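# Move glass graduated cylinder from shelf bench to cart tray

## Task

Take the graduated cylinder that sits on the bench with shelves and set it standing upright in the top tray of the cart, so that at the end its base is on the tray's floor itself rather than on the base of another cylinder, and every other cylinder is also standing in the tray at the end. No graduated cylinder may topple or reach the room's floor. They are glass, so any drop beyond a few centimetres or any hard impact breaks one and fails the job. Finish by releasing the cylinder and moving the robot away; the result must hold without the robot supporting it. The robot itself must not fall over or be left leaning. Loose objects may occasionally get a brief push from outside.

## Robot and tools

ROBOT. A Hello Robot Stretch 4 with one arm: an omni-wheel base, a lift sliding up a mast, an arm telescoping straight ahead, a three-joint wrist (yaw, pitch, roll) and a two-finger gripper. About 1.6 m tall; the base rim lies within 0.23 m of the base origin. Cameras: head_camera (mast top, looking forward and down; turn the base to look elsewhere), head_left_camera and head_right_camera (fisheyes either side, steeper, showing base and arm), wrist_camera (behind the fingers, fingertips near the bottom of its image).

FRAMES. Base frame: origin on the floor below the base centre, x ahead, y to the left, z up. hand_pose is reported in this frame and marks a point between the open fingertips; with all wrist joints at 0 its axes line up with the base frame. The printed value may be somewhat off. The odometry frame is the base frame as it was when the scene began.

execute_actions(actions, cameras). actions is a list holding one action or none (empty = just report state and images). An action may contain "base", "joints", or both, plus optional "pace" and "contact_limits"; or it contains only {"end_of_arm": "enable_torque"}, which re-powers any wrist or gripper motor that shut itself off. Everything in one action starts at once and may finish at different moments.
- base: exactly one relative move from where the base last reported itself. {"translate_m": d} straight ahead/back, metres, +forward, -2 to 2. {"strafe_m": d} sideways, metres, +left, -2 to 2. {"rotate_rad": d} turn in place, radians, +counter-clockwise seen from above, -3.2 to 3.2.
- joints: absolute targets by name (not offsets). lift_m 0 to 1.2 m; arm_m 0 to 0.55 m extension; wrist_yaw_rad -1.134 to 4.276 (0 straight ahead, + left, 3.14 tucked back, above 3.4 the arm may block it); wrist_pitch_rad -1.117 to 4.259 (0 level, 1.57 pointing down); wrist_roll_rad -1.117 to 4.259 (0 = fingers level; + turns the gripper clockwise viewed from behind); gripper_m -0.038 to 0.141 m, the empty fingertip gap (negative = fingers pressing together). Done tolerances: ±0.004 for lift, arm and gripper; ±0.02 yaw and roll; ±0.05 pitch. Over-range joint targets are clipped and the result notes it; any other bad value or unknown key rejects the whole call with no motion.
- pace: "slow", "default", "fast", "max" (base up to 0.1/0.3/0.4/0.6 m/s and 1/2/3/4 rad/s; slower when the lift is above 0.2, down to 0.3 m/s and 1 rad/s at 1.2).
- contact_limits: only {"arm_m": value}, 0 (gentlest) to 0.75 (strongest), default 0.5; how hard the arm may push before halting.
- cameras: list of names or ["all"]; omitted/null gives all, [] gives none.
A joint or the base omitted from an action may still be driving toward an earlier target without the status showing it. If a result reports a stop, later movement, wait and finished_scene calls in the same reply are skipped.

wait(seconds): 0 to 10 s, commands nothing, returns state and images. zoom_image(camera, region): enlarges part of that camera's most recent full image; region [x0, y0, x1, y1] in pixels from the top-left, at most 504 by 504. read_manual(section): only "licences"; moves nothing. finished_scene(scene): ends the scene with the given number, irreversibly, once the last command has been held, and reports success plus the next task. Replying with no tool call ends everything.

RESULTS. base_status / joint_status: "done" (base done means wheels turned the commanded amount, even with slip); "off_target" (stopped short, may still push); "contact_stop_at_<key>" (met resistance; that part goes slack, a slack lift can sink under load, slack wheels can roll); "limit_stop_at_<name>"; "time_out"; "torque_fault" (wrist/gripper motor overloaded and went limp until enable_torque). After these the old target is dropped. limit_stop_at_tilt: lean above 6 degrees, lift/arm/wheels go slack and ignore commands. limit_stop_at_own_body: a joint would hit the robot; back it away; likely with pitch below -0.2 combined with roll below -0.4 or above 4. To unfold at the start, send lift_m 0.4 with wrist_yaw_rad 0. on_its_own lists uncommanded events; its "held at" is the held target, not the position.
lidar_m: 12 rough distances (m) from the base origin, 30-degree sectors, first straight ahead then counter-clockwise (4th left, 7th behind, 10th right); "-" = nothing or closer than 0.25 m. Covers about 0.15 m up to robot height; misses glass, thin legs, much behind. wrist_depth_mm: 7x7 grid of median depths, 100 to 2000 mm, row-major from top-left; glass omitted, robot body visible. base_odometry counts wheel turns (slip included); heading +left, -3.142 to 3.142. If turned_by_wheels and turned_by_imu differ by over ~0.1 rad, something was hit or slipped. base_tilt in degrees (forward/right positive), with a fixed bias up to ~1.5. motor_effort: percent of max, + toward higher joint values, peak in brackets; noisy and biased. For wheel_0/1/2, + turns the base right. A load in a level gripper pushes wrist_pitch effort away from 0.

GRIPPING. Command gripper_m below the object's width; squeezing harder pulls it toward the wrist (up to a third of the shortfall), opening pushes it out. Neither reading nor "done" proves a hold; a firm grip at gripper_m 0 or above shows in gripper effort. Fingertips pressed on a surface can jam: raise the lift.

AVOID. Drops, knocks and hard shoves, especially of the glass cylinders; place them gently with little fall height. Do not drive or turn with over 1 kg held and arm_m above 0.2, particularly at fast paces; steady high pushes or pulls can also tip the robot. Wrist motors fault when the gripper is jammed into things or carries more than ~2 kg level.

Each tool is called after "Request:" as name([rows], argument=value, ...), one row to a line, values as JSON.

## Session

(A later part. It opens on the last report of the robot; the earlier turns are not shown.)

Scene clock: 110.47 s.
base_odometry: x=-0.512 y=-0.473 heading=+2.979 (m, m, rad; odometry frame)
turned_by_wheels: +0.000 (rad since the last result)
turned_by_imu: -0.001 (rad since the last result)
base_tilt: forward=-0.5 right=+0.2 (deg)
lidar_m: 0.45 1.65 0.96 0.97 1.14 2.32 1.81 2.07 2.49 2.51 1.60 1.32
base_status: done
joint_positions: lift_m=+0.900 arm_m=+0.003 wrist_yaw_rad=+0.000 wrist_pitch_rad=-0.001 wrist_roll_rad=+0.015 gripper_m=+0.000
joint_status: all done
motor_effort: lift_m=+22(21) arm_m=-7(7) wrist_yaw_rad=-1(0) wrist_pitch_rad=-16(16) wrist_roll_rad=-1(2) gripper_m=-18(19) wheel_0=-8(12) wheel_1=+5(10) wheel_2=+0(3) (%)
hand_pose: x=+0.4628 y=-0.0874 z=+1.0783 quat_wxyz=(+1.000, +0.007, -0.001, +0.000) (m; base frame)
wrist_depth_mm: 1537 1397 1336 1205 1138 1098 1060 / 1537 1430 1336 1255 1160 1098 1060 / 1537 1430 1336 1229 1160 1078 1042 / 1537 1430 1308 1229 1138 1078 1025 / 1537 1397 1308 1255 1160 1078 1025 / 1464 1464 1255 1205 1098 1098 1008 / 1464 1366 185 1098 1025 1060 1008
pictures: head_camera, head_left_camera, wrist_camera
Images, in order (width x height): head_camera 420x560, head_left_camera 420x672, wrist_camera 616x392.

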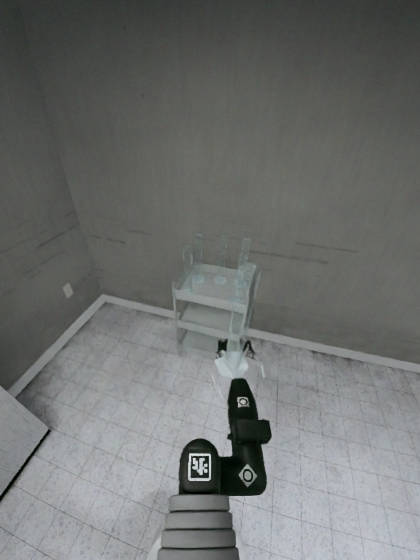

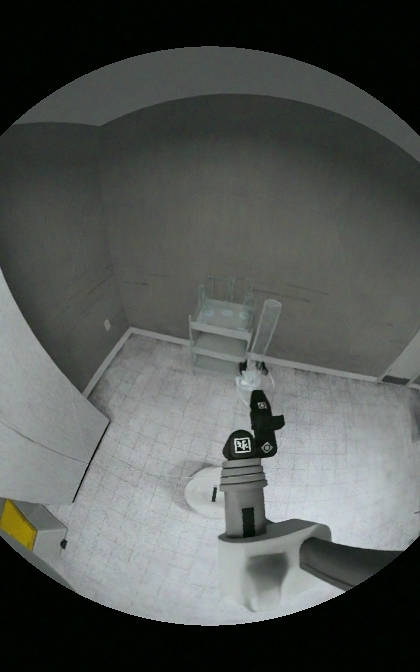

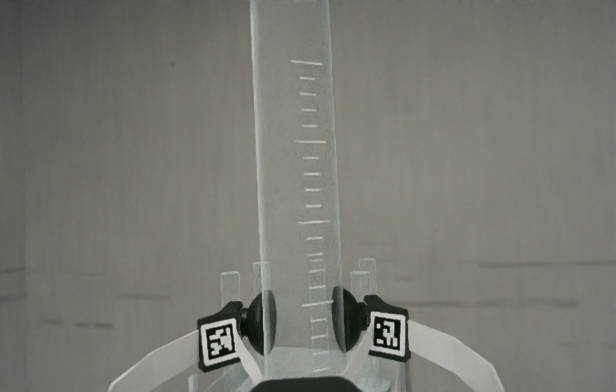

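Request:
execute_actions([
  {"base":{"rotate_rad":-0.2},"pace":"slow"},
], cameras=[])

Request:
execute_actions([
  {"base":{"strafe_m":0.3},"pace":"slow"},
], cameras=["head_camera","wrist_camera"])

Request:
zoom_image(camera="head_camera", region=[150,220,310,390])

Scene clock: 120.87 s.
base_odometry: x=-0.512 y=-0.473 heading=+2.780 (m, m, rad; odometry frame)
turned_by_wheels: -0.199 (rad since the last result)
turned_by_imu: -0.198 (rad since the last result)
base_tilt: forward=-0.5 right=+0.1 (deg)
lidar_m: 0.41 1.07 1.00 0.97 1.04 1.56 1.80 1.85 2.55 2.48 1.84 1.42
base_status: done
joint_positions: lift_m=+0.900 arm_m=+0.003 wrist_yaw_rad=+0.000 wrist_pitch_rad=-0.001 wrist_roll_rad=+0.015 gripper_m=+0.000
joint_status: not commanded
motor_effort: lift_m=+22(22) arm_m=-7(6) wrist_yaw_rad=-1(1) wrist_pitch_rad=-16(17) wrist_roll_rad=-2(3) gripper_m=-17(19) wheel_0=+8(11) wheel_1=+3(7) wheel_2=+5(9) (%)
hand_pose: x=+0.4627 y=-0.0874 z=+1.0783 quat_wxyz=(+1.000, +0.007, -0.001, +0.000) (m; base frame)
wrist_depth_mm: 1308 1255 1255 1229 1205 1160 1160 / 1281 1281 1205 1229 1229 1160 1138 / 1229 1255 1229 1229 1160 1160 1138 / 1255 1229 1205 1205 1160 1138 1138 / 1255 1229 1229 1229 1160 1182 1138 / 1255 1205 1205 1160 1160 1138 1118 / 1229 1205 185 1078 1182 1160 1118
pictures: none
No camera images: the call's "cameras" was empty. Leave "cameras" out to get every camera's image.

Scene clock: 125.03 s.
base_odometry: x=-0.618 y=-0.754 heading=+2.780 (m, m, rad; odometry frame)
turned_by_wheels: +0.000 (rad since the last result)
turned_by_imu: -0.001 (rad since the last result)
base_tilt: forward=-0.4 right=+0.1 (deg)
lidar_m: 0.41 1.53 0.70 0.66 0.71 1.15 2.26 1.89 2.65 2.79 1.86 1.04
base_status: done
joint_positions: lift_m=+0.900 arm_m=+0.003 wrist_yaw_rad=+0.000 wrist_pitch_rad=-0.001 wrist_roll_rad=+0.015 gripper_m=+0.000
joint_status: not commanded
motor_effort: lift_m=+22(21) arm_m=-7(7) wrist_yaw_rad=-1(2) wrist_pitch_rad=-18(18) wrist_roll_rad=-2(2) gripper_m=-18(19) wheel_0=-6(9) wheel_1=+3(10) wheel_2=+0(3) (%)
hand_pose: x=+0.4628 y=-0.0874 z=+1.0783 quat_wxyz=(+1.000, +0.007, -0.001, +0.000) (m; base frame)
wrist_depth_mm: 1281 1281 1308 1205 1205 1205 1182 / 1308 1281 1255 1205 1205 1205 1160 / 1308 1255 1255 1255 1205 1182 1160 / 1255 1281 1255 1205 1182 1182 1182 / 1281 1281 1255 1229 1182 1182 1160 / 1255 1255 1229 1205 1205 1182 1160 / 1255 1255 186 1118 991 1138 1138
pictures: head_camera, wrist_camera
Images, in order (width x height): head_camera 420x560, wrist_camera 616x392.

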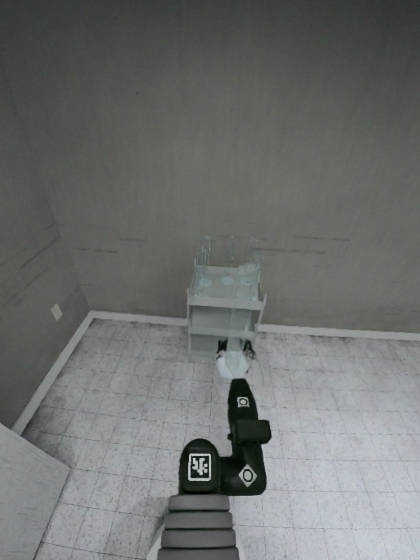

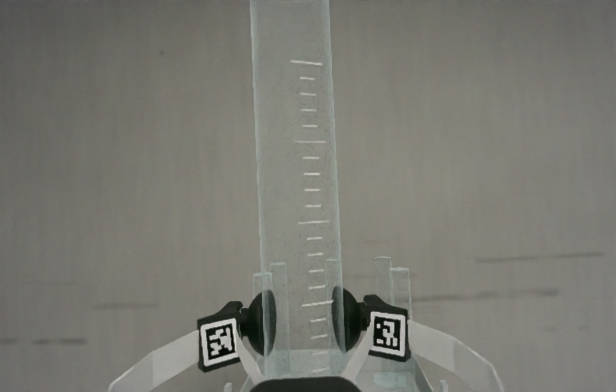

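Region (150, 220, 310, 390) of head_camera's 420x560 image, scaled by 2.965, with more detail than that image has; it fills the left 474 columns of this view, and the rest is white.

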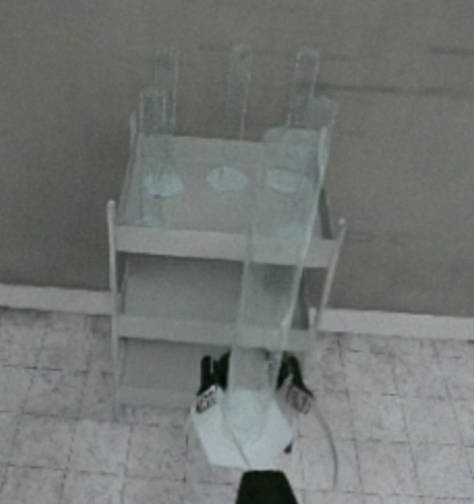

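Request:
execute_actions([
  {"base":{"strafe_m":-0.065},"joints":{"lift_m":0.74,"arm_m":0.15},"pace":"slow"},
], cameras=["head_camera","wrist_camera"])

Request:
zoom_image(camera="head_camera", region=[150,220,310,390])

Scene clock: 134.40 s.
base_odometry: x=-0.595 y=-0.693 heading=+2.780 (m, m, rad; odometry frame)
turned_by_wheels: +0.000 (rad since the last result)
turned_by_imu: -0.001 (rad since the last result)
base_tilt: forward=-0.4 right=+0.1 (deg)
lidar_m: 1.00 1.52 0.77 0.73 0.82 1.20 1.98 1.82 2.65 2.72 1.86 1.02
base_status: done
joint_positions: lift_m=+0.740 arm_m=+0.149 wrist_yaw_rad=+0.000 wrist_pitch_rad=-0.001 wrist_roll_rad=+0.015 gripper_m=+0.000
joint_status: all done
motor_effort: lift_m=+15(22) arm_m=+7(5) wrist_yaw_rad=+0(2) wrist_pitch_rad=-14(15) wrist_roll_rad=-3(2) gripper_m=-18(17) wheel_0=+7(11) wheel_1=-3(8) wheel_2=+0(0) (%)
hand_pose: x=+0.6082 y=-0.0874 z=+0.9188 quat_wxyz=(+1.000, +0.007, -0.001, +0.000) (m; base frame)
wrist_depth_mm: 1118 1138 1118 1078 1060 1042 1025 / 1138 1098 1098 1060 1060 1025 1042 / 1118 1098 1060 1078 1060 1060 1008 / 1118 1118 1078 1078 1025 1042 1008 / 1098 1098 1060 1078 1025 1042 1008 / 1098 1078 1060 976 960 1008 991 / 1098 1098 185 634 627 1008 1008
pictures: head_camera, wrist_camera
Images, in order (width x height): head_camera 420x560, wrist_camera 616x392.

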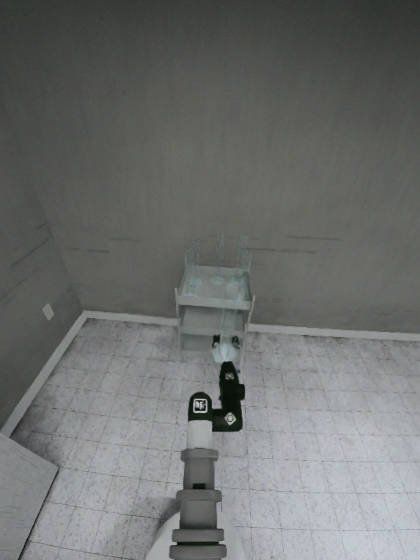

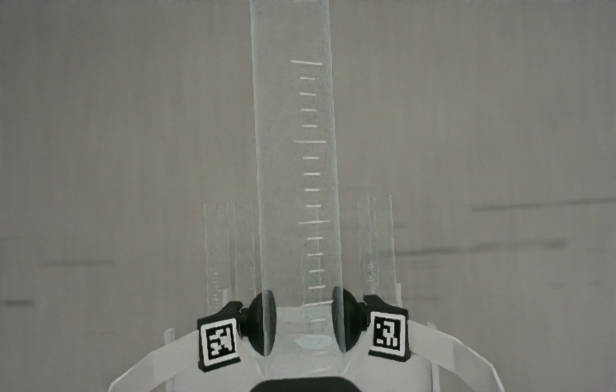

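Region (150, 220, 310, 390) of head_camera's 420x560 image, scaled by 2.965, with more detail than that image has; it fills the left 474 columns of this view, and the rest is white.

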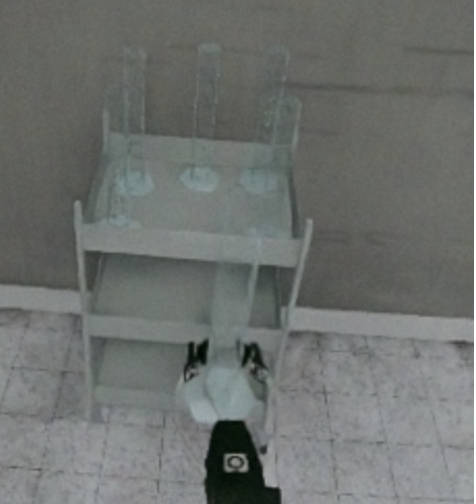

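Request:
execute_actions([
  {"joints":{"arm_m":0.4},"pace":"slow"},
], cameras=["head_camera","head_left_camera","wrist_camera"])

Request:
zoom_image(camera="head_camera", region=[150,220,300,360])

Scene clock: 143.10 s.
base_odometry: x=-0.595 y=-0.693 heading=+2.780 (m, m, rad; odometry frame)
turned_by_wheels: +0.000 (rad since the last result)
turned_by_imu: -0.001 (rad since the last result)
base_tilt: forward=-0.4 right=+0.1 (deg)
lidar_m: 0.84 1.52 0.75 0.73 0.80 1.21 1.98 1.86 2.67 2.73 1.91 1.01
base_status: not commanded
joint_positions: lift_m=+0.740 arm_m=+0.399 wrist_yaw_rad=+0.000 wrist_pitch_rad=-0.001 wrist_roll_rad=+0.015 gripper_m=+0.000
joint_status: all done
motor_effort: lift_m=+15(15) arm_m=+7(8) wrist_yaw_rad=-1(0) wrist_pitch_rad=-17(17) wrist_roll_rad=-2(2) gripper_m=-18(19) wheel_0=+8(7) wheel_1=-3(4) wheel_2=+0(0) (%)
hand_pose: x=+0.8582 y=-0.0874 z=+0.9188 quat_wxyz=(+1.000, +0.007, -0.001, +0.000) (m; base frame)
wrist_depth_mm: 878 866 831 820 820 788 778 / 866 842 831 809 809 788 788 / 866 842 842 809 809 788 788 / 854 842 809 809 788 788 778 / 842 820 820 809 788 788 788 / 842 842 798 788 699 778 768 / 831 820 185 723 647 591 778
pictures: head_camera, head_left_camera, wrist_camera
Images, in order (width x height): head_camera 420x560, head_left_camera 420x672, wrist_camera 616x392.

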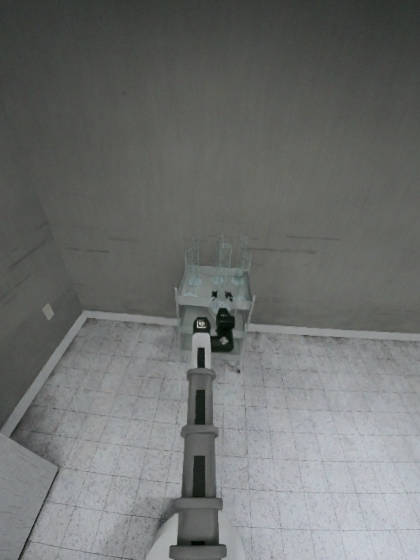

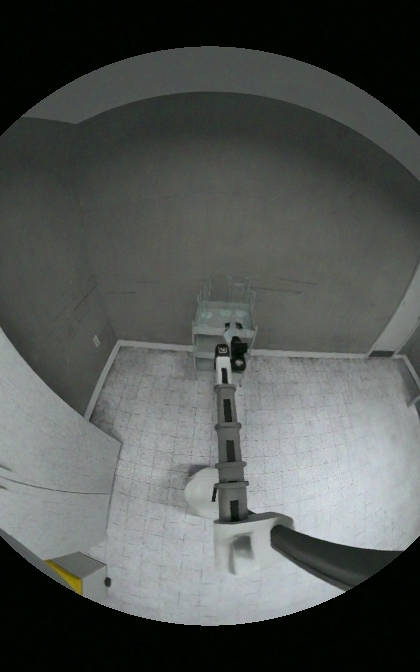

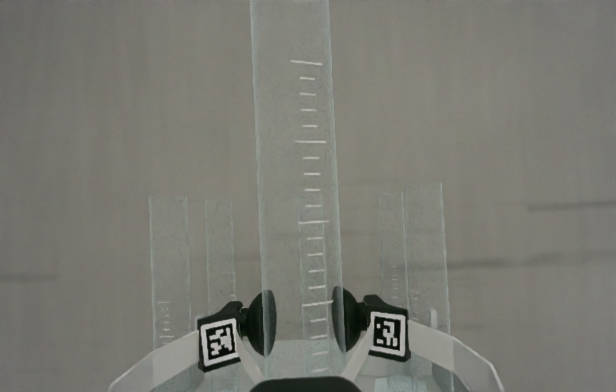

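Region (150, 220, 300, 360) of head_camera's 420x560 image, scaled by 3.360, with more detail than that image has; it fills the top 470 rows of this view, and the rest is white.

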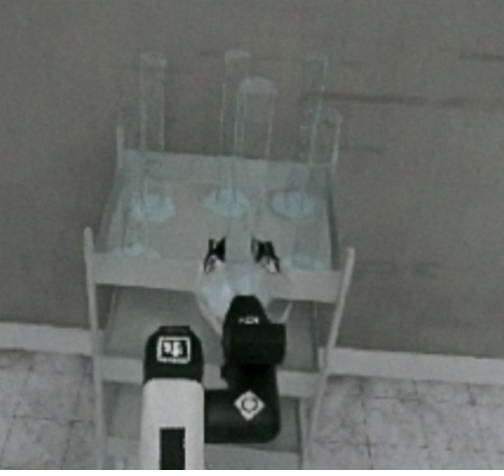

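Request:
execute_actions([
  {"base":{"translate_m":0.1},"joints":{"arm_m":0.5},"pace":"slow"},
], cameras=["head_camera","wrist_camera"])

Request:
zoom_image(camera="head_camera", region=[150,220,300,360])

Scene clock: 153.97 s.
base_odometry: x=-0.688 y=-0.658 heading=+2.781 (m, m, rad; odometry frame)
turned_by_wheels: +0.001 (rad since the last result)
turned_by_imu: +0.000 (rad since the last result)
base_tilt: forward=-0.4 right=+0.2 (deg)
lidar_m: 0.89 1.41 0.75 0.72 0.78 1.28 2.01 1.94 2.78 2.73 1.75 0.92
base_status: done
joint_positions: lift_m=+0.740 arm_m=+0.499 wrist_yaw_rad=+0.000 wrist_pitch_rad=-0.001 wrist_roll_rad=+0.015 gripper_m=+0.000
joint_status: all done
motor_effort: lift_m=+15(15) arm_m=+7(8) wrist_yaw_rad=-1(0) wrist_pitch_rad=-16(17) wrist_roll_rad=-3(2) gripper_m=-18(16) wheel_0=+8(7) wheel_1=+6(7) wheel_2=-6(10) (%)
hand_pose: x=+0.9582 y=-0.0874 z=+0.9188 quat_wxyz=(+1.000, +0.007, -0.001, +0.000) (m; base frame)
wrist_depth_mm: 647 634 627 621 609 597 591 / 640 621 621 609 609 591 591 / 640 627 627 609 597 597 585 / 640 621 615 609 597 585 585 / 634 621 603 603 597 585 580 / 627 627 603 597 469 574 580 / 627 615 185 597 585 574 569
pictures: head_camera, wrist_camera
Images, in order (width x height): head_camera 420x560, wrist_camera 616x392.

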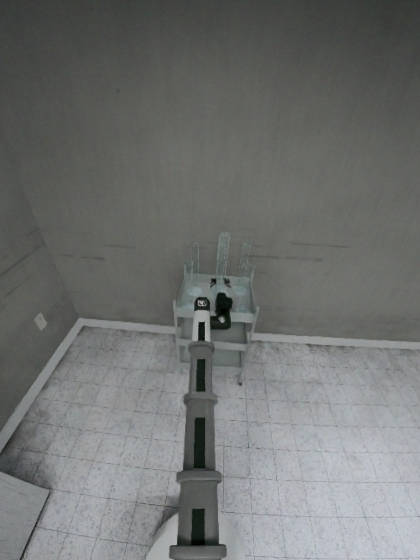

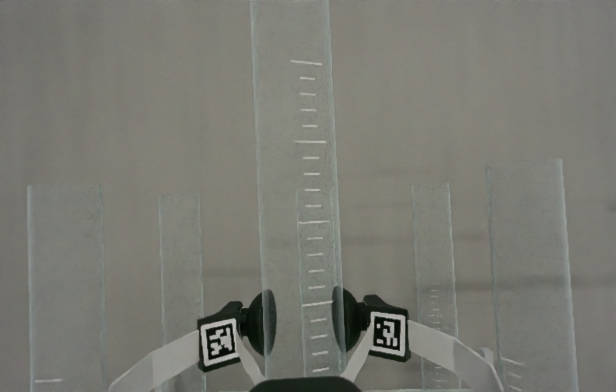

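Region (150, 220, 300, 360) of head_camera's 420x560 image, scaled by 3.360, with more detail than that image has; it fills the top 470 rows of this view, and the rest is white.

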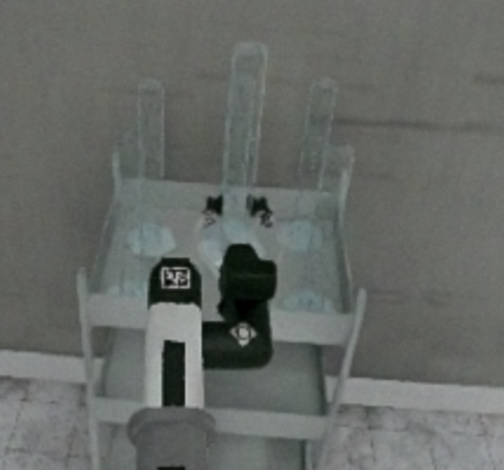

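Request:
execute_actions([
  {"joints":{"arm_m":0.53},"pace":"slow"},
], cameras=[])

Request:
execute_actions([
  {"joints":{"lift_m":0.68},"pace":"slow"},
], cameras=["head_camera","head_left_camera","wrist_camera"])

Request:
zoom_image(camera="head_camera", region=[150,220,300,360])

Scene clock: 161.80 s.
base_odometry: x=-0.688 y=-0.658 heading=+2.781 (m, m, rad; odometry frame)
turned_by_wheels: +0.000 (rad since the last result)
turned_by_imu: -0.001 (rad since the last result)
base_tilt: forward=-0.3 right=+0.1 (deg)
lidar_m: 0.88 1.39 0.73 0.72 0.77 1.28 2.01 1.96 2.78 2.73 1.74 0.91
base_status: not commanded
joint_positions: lift_m=+0.740 arm_m=+0.529 wrist_yaw_rad=+0.000 wrist_pitch_rad=-0.001 wrist_roll_rad=+0.015 gripper_m=+0.000
joint_status: all done
motor_effort: lift_m=+15(15) arm_m=+7(7) wrist_yaw_rad=+0(0) wrist_pitch_rad=-16(15) wrist_roll_rad=-2(2) gripper_m=-19(20) wheel_0=+7(8) wheel_1=+6(6) wheel_2=-6(6) (%)
hand_pose: x=+0.9882 y=-0.0874 z=+0.9188 quat_wxyz=(+1.000, +0.007, -0.001, +0.000) (m; base frame)
wrist_depth_mm: 615 603 597 585 580 564 559 / 615 591 591 585 564 569 554 / 609 591 585 580 580 564 549 / 603 591 585 569 564 554 554 / 603 591 580 574 564 554 539 / 597 580 574 574 559 554 554 / 597 585 185 564 559 544 544
pictures: none
No camera images: the call's "cameras" was empty. Leave "cameras" out to get every camera's image.

Scene clock: 163.17 s.
base_odometry: x=-0.688 y=-0.658 heading=+2.781 (m, m, rad; odometry frame)
turned_by_wheels: +0.000 (rad since the last result)
turned_by_imu: +0.000 (rad since the last result)
base_tilt: forward=-0.4 right=+0.2 (deg)
lidar_m: 0.89 1.40 0.76 0.72 0.77 1.28 2.01 1.96 2.79 2.74 1.75 0.92
base_status: not commanded
joint_positions: lift_m=+0.680 arm_m=+0.529 wrist_yaw_rad=+0.000 wrist_pitch_rad=-0.001 wrist_roll_rad=+0.015 gripper_m=+0.000
joint_status: all done
motor_effort: lift_m=+15(15) arm_m=+7(7) wrist_yaw_rad=-1(1) wrist_pitch_rad=-16(17) wrist_roll_rad=-2(2) gripper_m=-16(17) wheel_0=+8(8) wheel_1=+6(5) wheel_2=-6(6) (%)
hand_pose: x=+0.9882 y=-0.0874 z=+0.8588 quat_wxyz=(+1.000, +0.007, -0.001, +0.000) (m; base frame)
wrist_depth_mm: 615 609 603 585 574 564 564 / 615 597 591 585 574 564 559 / 603 597 585 580 569 569 554 / 603 591 585 574 559 559 549 / 597 591 580 569 564 559 549 / 597 585 580 574 559 554 539 / 591 585 185 480 473 421 544
pictures: head_camera, head_left_camera, wrist_camera
Images, in order (width x height): head_camera 420x560, head_left_camera 420x672, wrist_camera 616x392.

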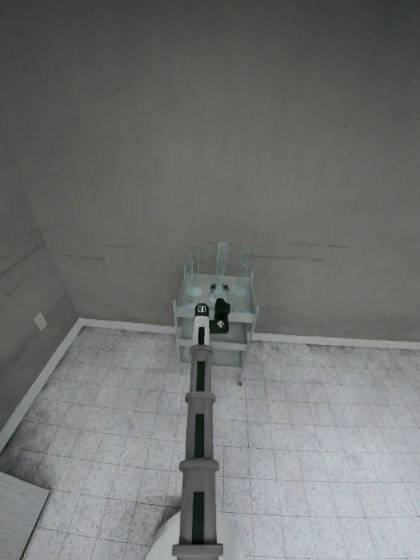

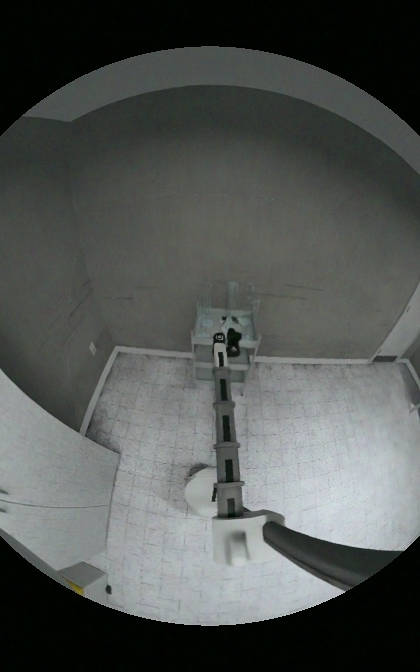

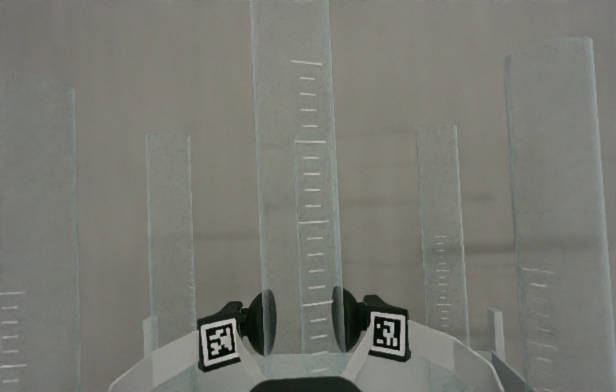

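Region (150, 220, 300, 360) of head_camera's 420x560 image, scaled by 3.360, with more detail than that image has; it fills the top 470 rows of this view, and the rest is white.

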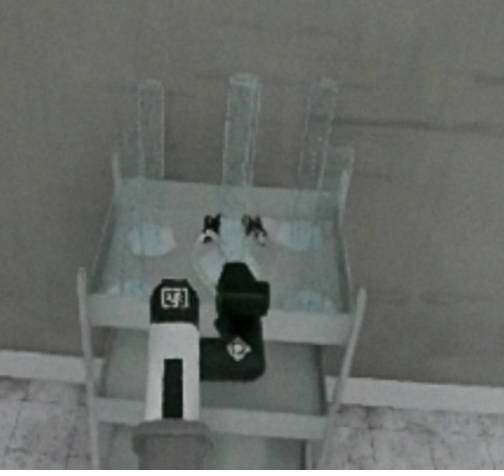

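Request:
execute_actions([
  {"joints":{"lift_m":0.655},"pace":"slow"},
], cameras=[])

Request:
execute_actions([
  {"joints":{"lift_m":0.64},"pace":"slow"},
], cameras=["wrist_camera"])

Scene clock: 171.60 s.
base_odometry: x=-0.688 y=-0.658 heading=+2.781 (m, m, rad; odometry frame)
turned_by_wheels: +0.000 (rad since the last result)
turned_by_imu: -0.001 (rad since the last result)
base_tilt: forward=-0.3 right=+0.2 (deg)
lidar_m: 0.87 1.39 0.74 0.71 0.77 1.27 2.01 1.94 2.80 2.72 1.75 0.91
base_status: not commanded
joint_positions: lift_m=+0.655 arm_m=+0.529 wrist_yaw_rad=+0.000 wrist_pitch_rad=-0.001 wrist_roll_rad=+0.015 gripper_m=+0.000
joint_status: all done
motor_effort: lift_m=+15(16) arm_m=+7(7) wrist_yaw_rad=-1(1) wrist_pitch_rad=-18(15) wrist_roll_rad=-2(2) gripper_m=-17(18) wheel_0=+8(8) wheel_1=+5(5) wheel_2=-6(6) (%)
hand_pose: x=+0.9882 y=-0.0874 z=+0.8338 quat_wxyz=(+1.000, +0.007, -0.001, +0.000) (m; base frame)
wrist_depth_mm: 615 597 597 591 574 574 559 / 603 597 597 585 574 564 554 / 609 597 591 580 569 564 549 / 603 597 580 580 569 559 554 / 597 591 585 569 559 554 549 / 603 585 580 574 554 549 549 / 597 442 185 480 477 394 544
pictures: none
No camera images: the call's "cameras" was empty. Leave "cameras" out to get every camera's image.

Scene clock: 172.43 s.
base_odometry: x=-0.688 y=-0.658 heading=+2.781 (m, m, rad; odometry frame)
turned_by_wheels: +0.000 (rad since the last result)
turned_by_imu: +0.000 (rad since the last result)
base_tilt: forward=-0.3 right=+0.2 (deg)
lidar_m: 0.89 1.39 0.75 0.73 0.76 1.29 2.01 1.98 2.79 2.73 1.72 0.92
base_status: not commanded
joint_positions: lift_m=+0.640 arm_m=+0.529 wrist_yaw_rad=+0.000 wrist_pitch_rad=-0.001 wrist_roll_rad=+0.015 gripper_m=+0.000
joint_status: all done
motor_effort: lift_m=+15(17) arm_m=+7(7) wrist_yaw_rad=+0(1) wrist_pitch_rad=-17(15) wrist_roll_rad=-2(2) gripper_m=-19(18) wheel_0=+7(8) wheel_1=+6(5) wheel_2=-6(6) (%)
hand_pose: x=+0.9882 y=-0.0874 z=+0.8188 quat_wxyz=(+1.000, +0.007, -0.001, +0.000) (m; base frame)
wrist_depth_mm: 609 603 597 585 569 564 554 / 609 603 591 580 569 569 554 / 609 597 597 580 574 559 559 / 597 591 585 574 564 564 549 / 597 591 574 569 564 554 549 / 603 591 569 564 559 549 544 / 597 413 185 480 442 392 539
pictures: wrist_camera
Images, in order (width x height): wrist_camera 616x392.

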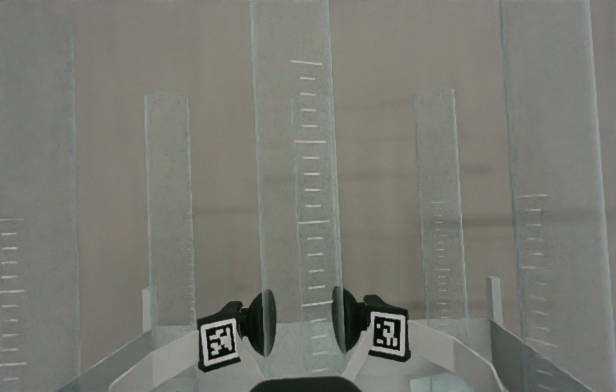

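Request:
execute_actions([
  {"joints":{"lift_m":0.59},"pace":"slow"},
], cameras=["wrist_camera","head_camera"])

Scene clock: 176.60 s.
base_odometry: x=-0.688 y=-0.658 heading=+2.781 (m, m, rad; odometry frame)
turned_by_wheels: +0.000 (rad since the last result)
turned_by_imu: -0.001 (rad since the last result)
base_tilt: forward=-0.4 right=+0.0 (deg)
lidar_m: 0.87 1.41 0.76 0.72 0.78 1.27 2.02 1.95 2.79 2.73 1.73 0.87
base_status: not commanded
joint_positions: lift_m=+0.590 arm_m=+0.530 wrist_yaw_rad=+0.001 wrist_pitch_rad=-0.007 wrist_roll_rad=+0.016 gripper_m=+0.001
joint_status: all done
motor_effort: lift_m=+14(19) arm_m=+3(7) wrist_yaw_rad=-3(10) wrist_pitch_rad=+1(53) wrist_roll_rad=-5(7) gripper_m=-21(23) wheel_0=+5(8) wheel_1=+4(5) wheel_2=-3(6) (%)
hand_pose: x=+0.9890 y=-0.0871 z=+0.7707 quat_wxyz=(+1.000, +0.008, -0.004, +0.001) (m; base frame)
wrist_depth_mm: 615 603 597 591 574 564 569 / 609 603 585 580 574 564 554 / 615 597 597 580 569 559 559 / 603 591 585 569 559 559 549 / 597 585 574 574 564 549 544 / 597 591 484 462 211 433 484 / 310 362 196 389 351 345 345
pictures: head_camera, wrist_camera
Images, in order (width x height): head_camera 420x560, wrist_camera 616x392.

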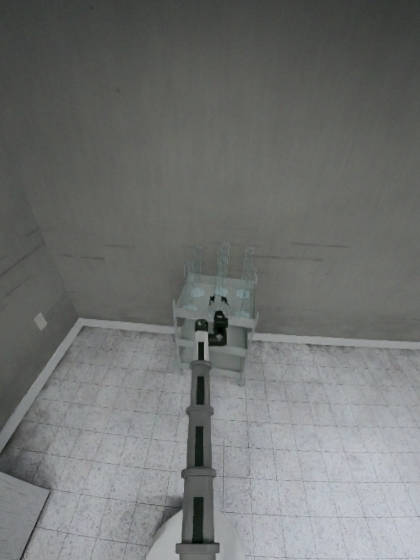

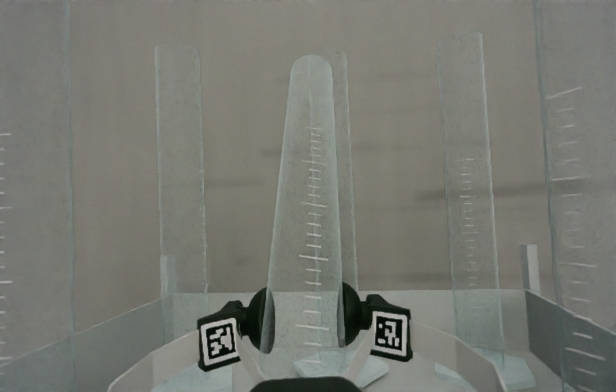

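Request:
zoom_image(camera="head_camera", region=[160,230,280,350])

Request:
zoom_image(camera="wrist_camera", region=[150,230,550,392])

Region (160, 230, 280, 350) of head_camera's 420x560 image, scaled by 4.200, with more detail than that image has.

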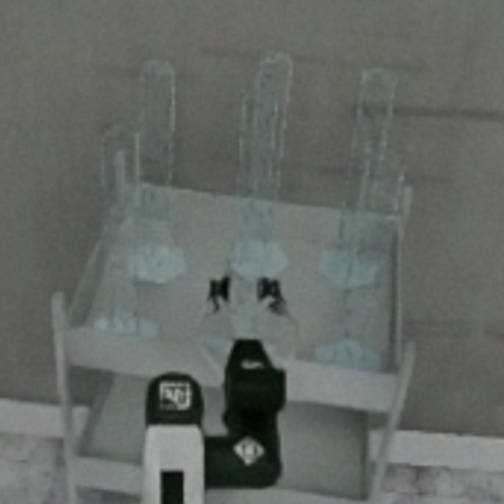

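Region (150, 230, 550, 392) of wrist_camera's 616x392 image, scaled by 1.260; it fills the top 204 rows of this view, and the rest is white.

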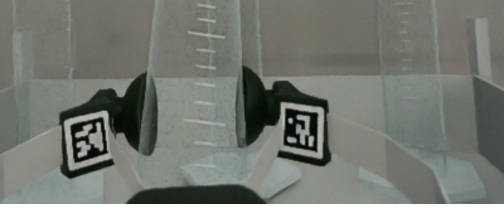

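Request:
execute_actions([
  {"joints":{"lift_m":0.66},"pace":"slow"},
], cameras=["wrist_camera"])

Request:
execute_actions([
  {"joints":{"arm_m":0.25},"pace":"slow"},
], cameras=["wrist_camera","head_camera","head_left_camera"])

Scene clock: 195.13 s.
base_odometry: x=-0.688 y=-0.658 heading=+2.781 (m, m, rad; odometry frame)
turned_by_wheels: +0.000 (rad since the last result)
turned_by_imu: -0.001 (rad since the last result)
base_tilt: forward=-0.4 right=+0.1 (deg)
lidar_m: 0.85 1.39 0.74 0.73 0.78 1.27 2.02 1.96 2.79 2.72 1.74 0.88
base_status: not commanded
joint_positions: lift_m=+0.660 arm_m=+0.530 wrist_yaw_rad=+0.000 wrist_pitch_rad=-0.001 wrist_roll_rad=+0.015 gripper_m=+0.001
joint_status: all done
motor_effort: lift_m=+22(22) arm_m=+3(3) wrist_yaw_rad=-2(3) wrist_pitch_rad=-16(17) wrist_roll_rad=-2(5) gripper_m=-20(20) wheel_0=+5(5) wheel_1=+3(3) wheel_2=-3(3) (%)
hand_pose: x=+0.9889 y=-0.0873 z=+0.8383 quat_wxyz=(+1.000, +0.007, -0.001, +0.000) (m; base frame)
wrist_depth_mm: 615 597 591 580 569 564 554 / 603 609 597 574 564 564 559 / 603 597 591 569 574 559 554 / 603 591 585 574 564 554 554 / 603 591 580 569 564 559 544 / 597 585 585 569 559 549 544 / 591 591 186 459 442 424 530
pictures: wrist_camera
Images, in order (width x height): wrist_camera 616x392.

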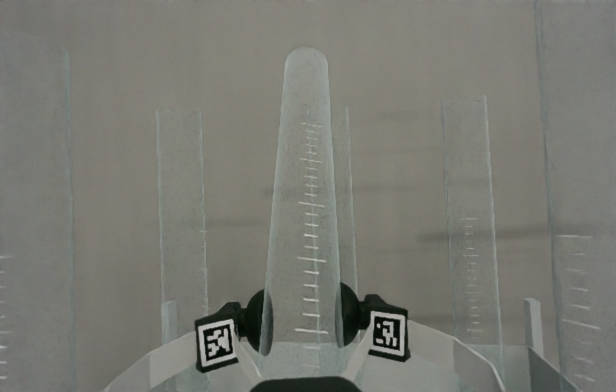

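Scene clock: 199.20 s.
base_odometry: x=-0.688 y=-0.658 heading=+2.781 (m, m, rad; odometry frame)
turned_by_wheels: +0.000 (rad since the last result)
turned_by_imu: -0.001 (rad since the last result)
base_tilt: forward=-0.4 right=+0.1 (deg)
lidar_m: 0.86 1.41 0.75 0.73 0.78 1.27 2.00 1.96 2.80 2.73 1.73 0.86
base_status: not commanded
joint_positions: lift_m=+0.660 arm_m=+0.251 wrist_yaw_rad=+0.000 wrist_pitch_rad=-0.001 wrist_roll_rad=+0.015 gripper_m=+0.001
joint_status: all done
motor_effort: lift_m=+22(22) arm_m=-7(6) wrist_yaw_rad=-1(2) wrist_pitch_rad=-15(18) wrist_roll_rad=-3(2) gripper_m=-19(19) wheel_0=+5(5) wheel_1=+4(3) wheel_2=-3(3) (%)
hand_pose: x=+0.7106 y=-0.0874 z=+0.8383 quat_wxyz=(+1.000, +0.007, -0.001, +0.000) (m; base frame)
wrist_depth_mm: 917 904 891 878 878 842 842 / 904 917 878 866 854 842 831 / 878 891 866 866 854 831 820 / 891 891 854 842 842 842 831 / 891 891 866 866 842 831 809 / 891 878 668 741 715 820 809 / 878 439 186 410 389 373 809
pictures: head_camera, head_left_camera, wrist_camera
Images, in order (width x height): head_camera 420x560, head_left_camera 420x672, wrist_camera 616x392.

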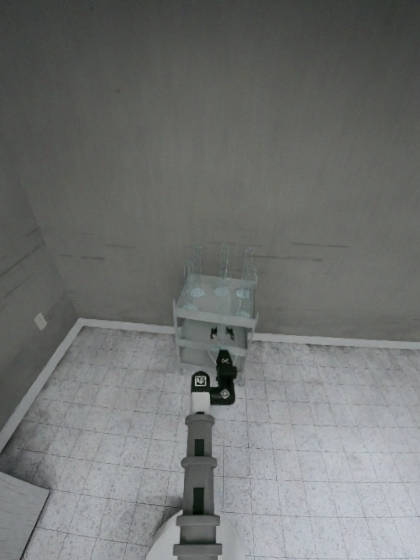

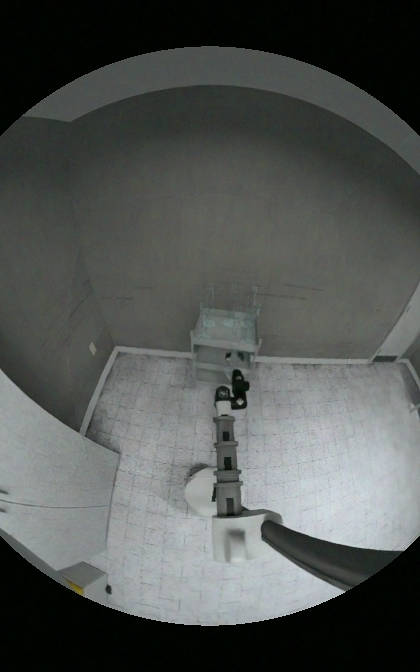

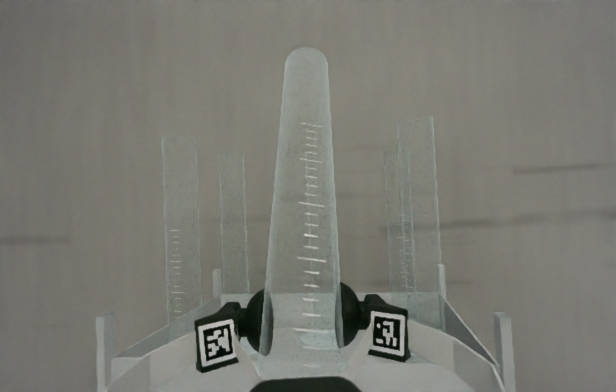

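Request:
execute_actions([
  {"joints":{"wrist_pitch_rad":-0.35,"lift_m":0.72},"pace":"slow"},
], cameras=[])

Request:
execute_actions([
  {"joints":{"wrist_pitch_rad":-0.7},"pace":"slow"},
], cameras=["wrist_camera","head_camera","head_left_camera"])

Request:
zoom_image(camera="head_left_camera", region=[170,250,310,420])

Scene clock: 207.80 s.
base_odometry: x=-0.688 y=-0.658 heading=+2.781 (m, m, rad; odometry frame)
turned_by_wheels: +0.000 (rad since the last result)
turned_by_imu: -0.001 (rad since the last result)
base_tilt: forward=-0.4 right=+0.1 (deg)
lidar_m: 0.88 1.40 0.75 0.74 0.77 1.30 2.07 1.96 2.79 2.73 1.74 0.87
base_status: not commanded
joint_positions: lift_m=+0.720 arm_m=+0.251 wrist_yaw_rad=+0.000 wrist_pitch_rad=-0.345 wrist_roll_rad=+0.015 gripper_m=+0.001
joint_status: all done
motor_effort: lift_m=+21(22) arm_m=-6(7) wrist_yaw_rad=-1(1) wrist_pitch_rad=-15(22) wrist_roll_rad=-2(1) gripper_m=-19(22) wheel_0=+5(5) wheel_1=+3(3) wheel_2=-3(3) (%)
hand_pose: x=+0.6936 y=-0.0874 z=+0.9955 quat_wxyz=(+0.985, +0.007, -0.172, +0.001) (m; base frame)
wrist_depth_mm: 1229 1229 1182 1160 1118 1098 1060 / 1182 1138 1118 1078 1042 1025 1008 / 1060 1042 1042 1008 991 946 946 / 1008 991 976 960 917 931 891 / 946 931 904 891 891 878 854 / 904 878 866 842 820 820 798 / 854 831 185 809 768 768 759
pictures: none
No camera images: the call's "cameras" was empty. Leave "cameras" out to get every camera's image.

Scene clock: 208.67 s.
base_odometry: x=-0.688 y=-0.658 heading=+2.781 (m, m, rad; odometry frame)
turned_by_wheels: +0.000 (rad since the last result)
turned_by_imu: +0.000 (rad since the last result)
base_tilt: forward=-0.4 right=+0.2 (deg)
lidar_m: 0.86 1.39 0.73 0.73 0.75 1.26 2.01 1.94 2.79 2.72 1.74 0.88
base_status: not commanded
joint_positions: lift_m=+0.720 arm_m=+0.251 wrist_yaw_rad=+0.000 wrist_pitch_rad=-0.696 wrist_roll_rad=+0.015 gripper_m=+0.001
joint_status: all done
motor_effort: lift_m=+22(22) arm_m=-7(7) wrist_yaw_rad=-1(1) wrist_pitch_rad=-15(20) wrist_roll_rad=-2(2) gripper_m=-17(19) wheel_0=+5(5) wheel_1=+3(3) wheel_2=-3(3) (%)
hand_pose: x=+0.6435 y=-0.0874 z=+1.0829 quat_wxyz=(+0.940, +0.007, -0.341, +0.003) (m; base frame)
wrist_depth_mm: 1464 1464 1464 1537 1537 1537 1499 / 1537 1576 1618 1618 1576 1537 1537 / 1576 1464 1499 1430 1336 1308 1281 / 1366 1308 1255 1205 1160 1160 1138 / 1182 1160 1138 1118 1042 1025 1008 / 1025 1042 1008 960 931 917 891 / 931 891 185 866 820 809 820
pictures: head_camera, head_left_camera, wrist_camera
Images, in order (width x height): head_camera 420x560, head_left_camera 420x672, wrist_camera 616x392.

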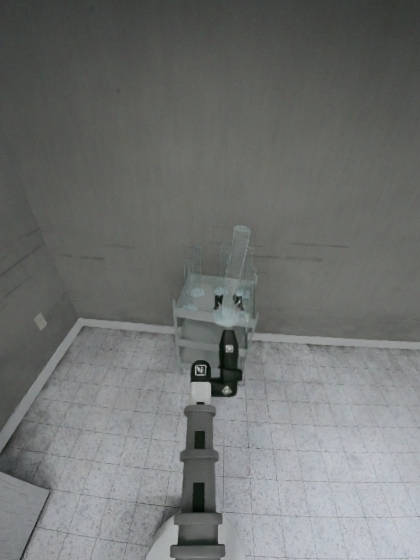

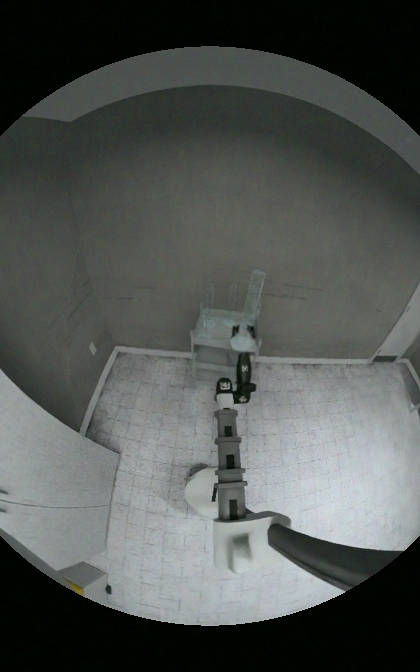

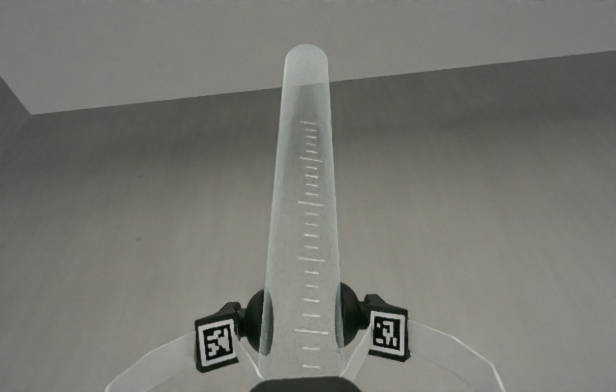

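Region (170, 250, 310, 420) of head_left_camera's 420x672 image, scaled by 2.965, with more detail than that image has; it fills the left 415 columns of this view, and the rest is white.

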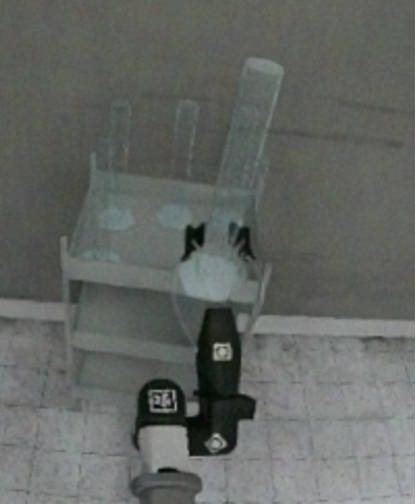

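Request:
execute_actions([
  {"base":{"translate_m":0.1},"joints":{"arm_m":0.55,"lift_m":0.55},"pace":"slow"},
], cameras=["head_camera","head_left_camera"])

Request:
zoom_image(camera="head_camera", region=[150,220,290,360])

Scene clock: 220.70 s.
base_odometry: x=-0.781 y=-0.623 heading=+2.782 (m, m, rad; odometry frame)
turned_by_wheels: +0.001 (rad since the last result)
turned_by_imu: +0.000 (rad since the last result)
base_tilt: forward=-0.3 right=+0.2 (deg)
lidar_m: 0.75 1.32 1.19 0.71 0.76 1.37 2.05 2.05 2.80 2.75 1.59 0.78
base_status: done
joint_positions: lift_m=+0.550 arm_m=+0.549 wrist_yaw_rad=+0.000 wrist_pitch_rad=-0.696 wrist_roll_rad=+0.015 gripper_m=+0.001
joint_status: all done
motor_effort: lift_m=+16(22) arm_m=+7(10) wrist_yaw_rad=+0(0) wrist_pitch_rad=-14(13) wrist_roll_rad=-2(2) gripper_m=-18(19) wheel_0=+8(11) wheel_1=+5(7) wheel_2=-4(11) (%)
hand_pose: x=+0.9411 y=-0.0874 z=+0.9134 quat_wxyz=(+0.940, +0.007, -0.341, +0.003) (m; base frame)
wrist_depth_mm: 1336 1281 1229 1138 1098 1025 991 / 1042 1008 960 931 904 878 831 / 891 854 820 798 759 741 723 / 750 723 699 683 661 647 621 / 654 627 615 603 585 574 559 / 580 569 549 530 508 517 500 / 525 504 186 484 459 445 459
pictures: head_camera, head_left_camera
Images, in order (width x height): head_camera 420x560, head_left_camera 420x672.

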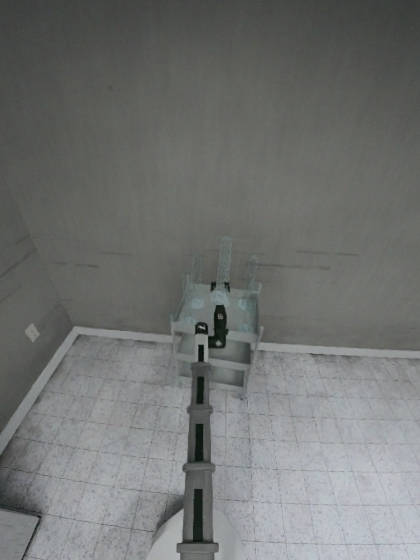

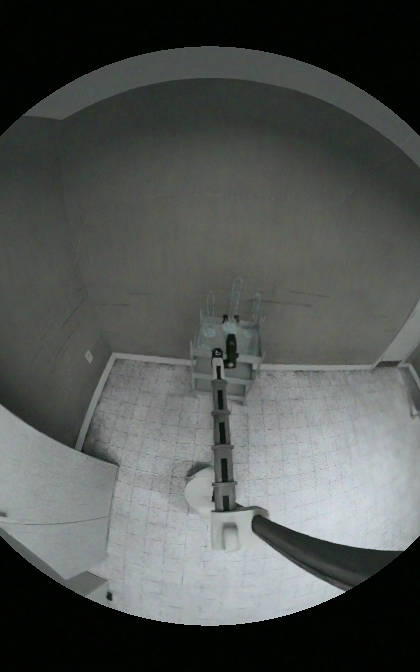

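Region (150, 220, 290, 360) of head_camera's 420x560 image, scaled by 3.600, with more detail than that image has.

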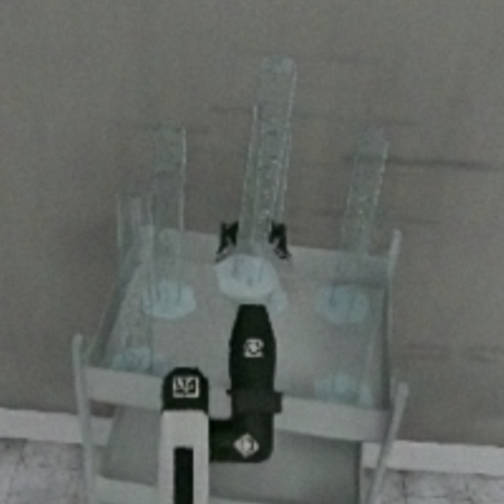

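Request:
execute_actions([
  {"base":{"translate_m":0.03},"joints":{"lift_m":0.44},"pace":"slow"},
], cameras=["head_camera","wrist_camera"])

Request:
zoom_image(camera="head_camera", region=[150,220,290,360])

Scene clock: 228.83 s.
base_odometry: x=-0.809 y=-0.613 heading=+2.781 (m, m, rad; odometry frame)
turned_by_wheels: +0.000 (rad since the last result)
turned_by_imu: +0.014 (rad since the last result)
base_tilt: forward=-0.4 right=+0.1 (deg)
lidar_m: 0.76 1.28 1.21 0.71 0.77 1.37 2.10 2.11 2.79 2.75 1.58 0.74
base_status: done
joint_positions: lift_m=+0.531 arm_m=+0.549 wrist_yaw_rad=-0.010 wrist_pitch_rad=-0.704 wrist_roll_rad=+0.012 gripper_m=+0.001
joint_status: lift_m contact_stop (moved -0.019 of -0.110)
on_its_own: lift_m is slack since a contact_stop (your +0.440 is given up); wrist_yaw_rad is at rest, and its effort (+27) is outside its rest range (-13 to +13)
motor_effort: lift_m=+14(16) arm_m=+5(7) wrist_yaw_rad=+27(43) wrist_pitch_rad=+9(42) wrist_roll_rad=+6(7) gripper_m=-20(19) wheel_0=+7(9) wheel_1=+1(10) wheel_2=-8(17) (%)
hand_pose: x=+0.9390 y=-0.0895 z=+0.8961 quat_wxyz=(+0.939, +0.004, -0.345, -0.002) (m; base frame)
wrist_depth_mm: 1336 1255 1205 1118 1078 1042 946 / 1042 1025 946 917 878 820 798 / 866 820 788 759 732 715 691 / 732 699 676 654 647 621 603 / 627 609 597 574 569 549 530 / 559 544 525 500 488 488 477 / 496 477 185 462 442 427 436
pictures: head_camera, wrist_camera
Images, in order (width x height): head_camera 420x560, wrist_camera 616x392.

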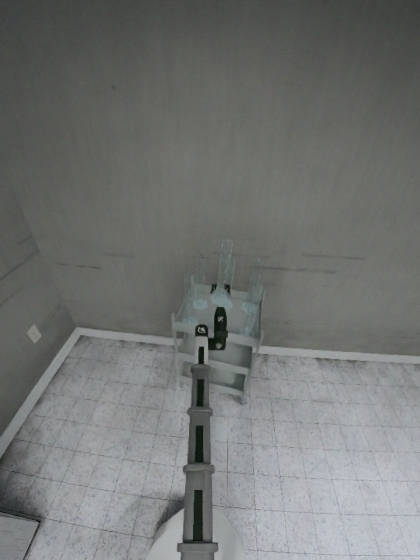

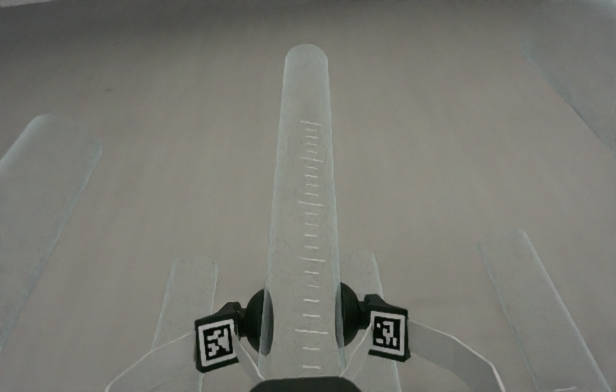

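Region (150, 220, 290, 360) of head_camera's 420x560 image, scaled by 3.600, with more detail than that image has.

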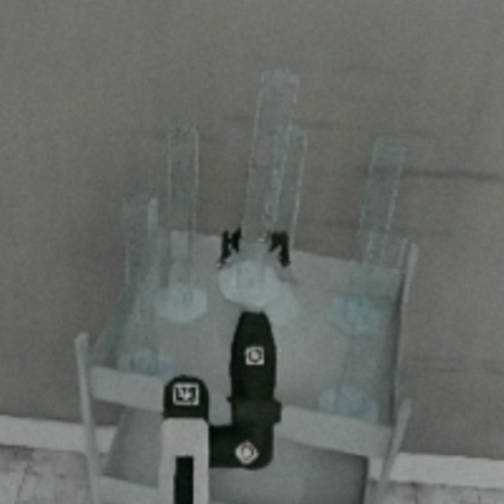

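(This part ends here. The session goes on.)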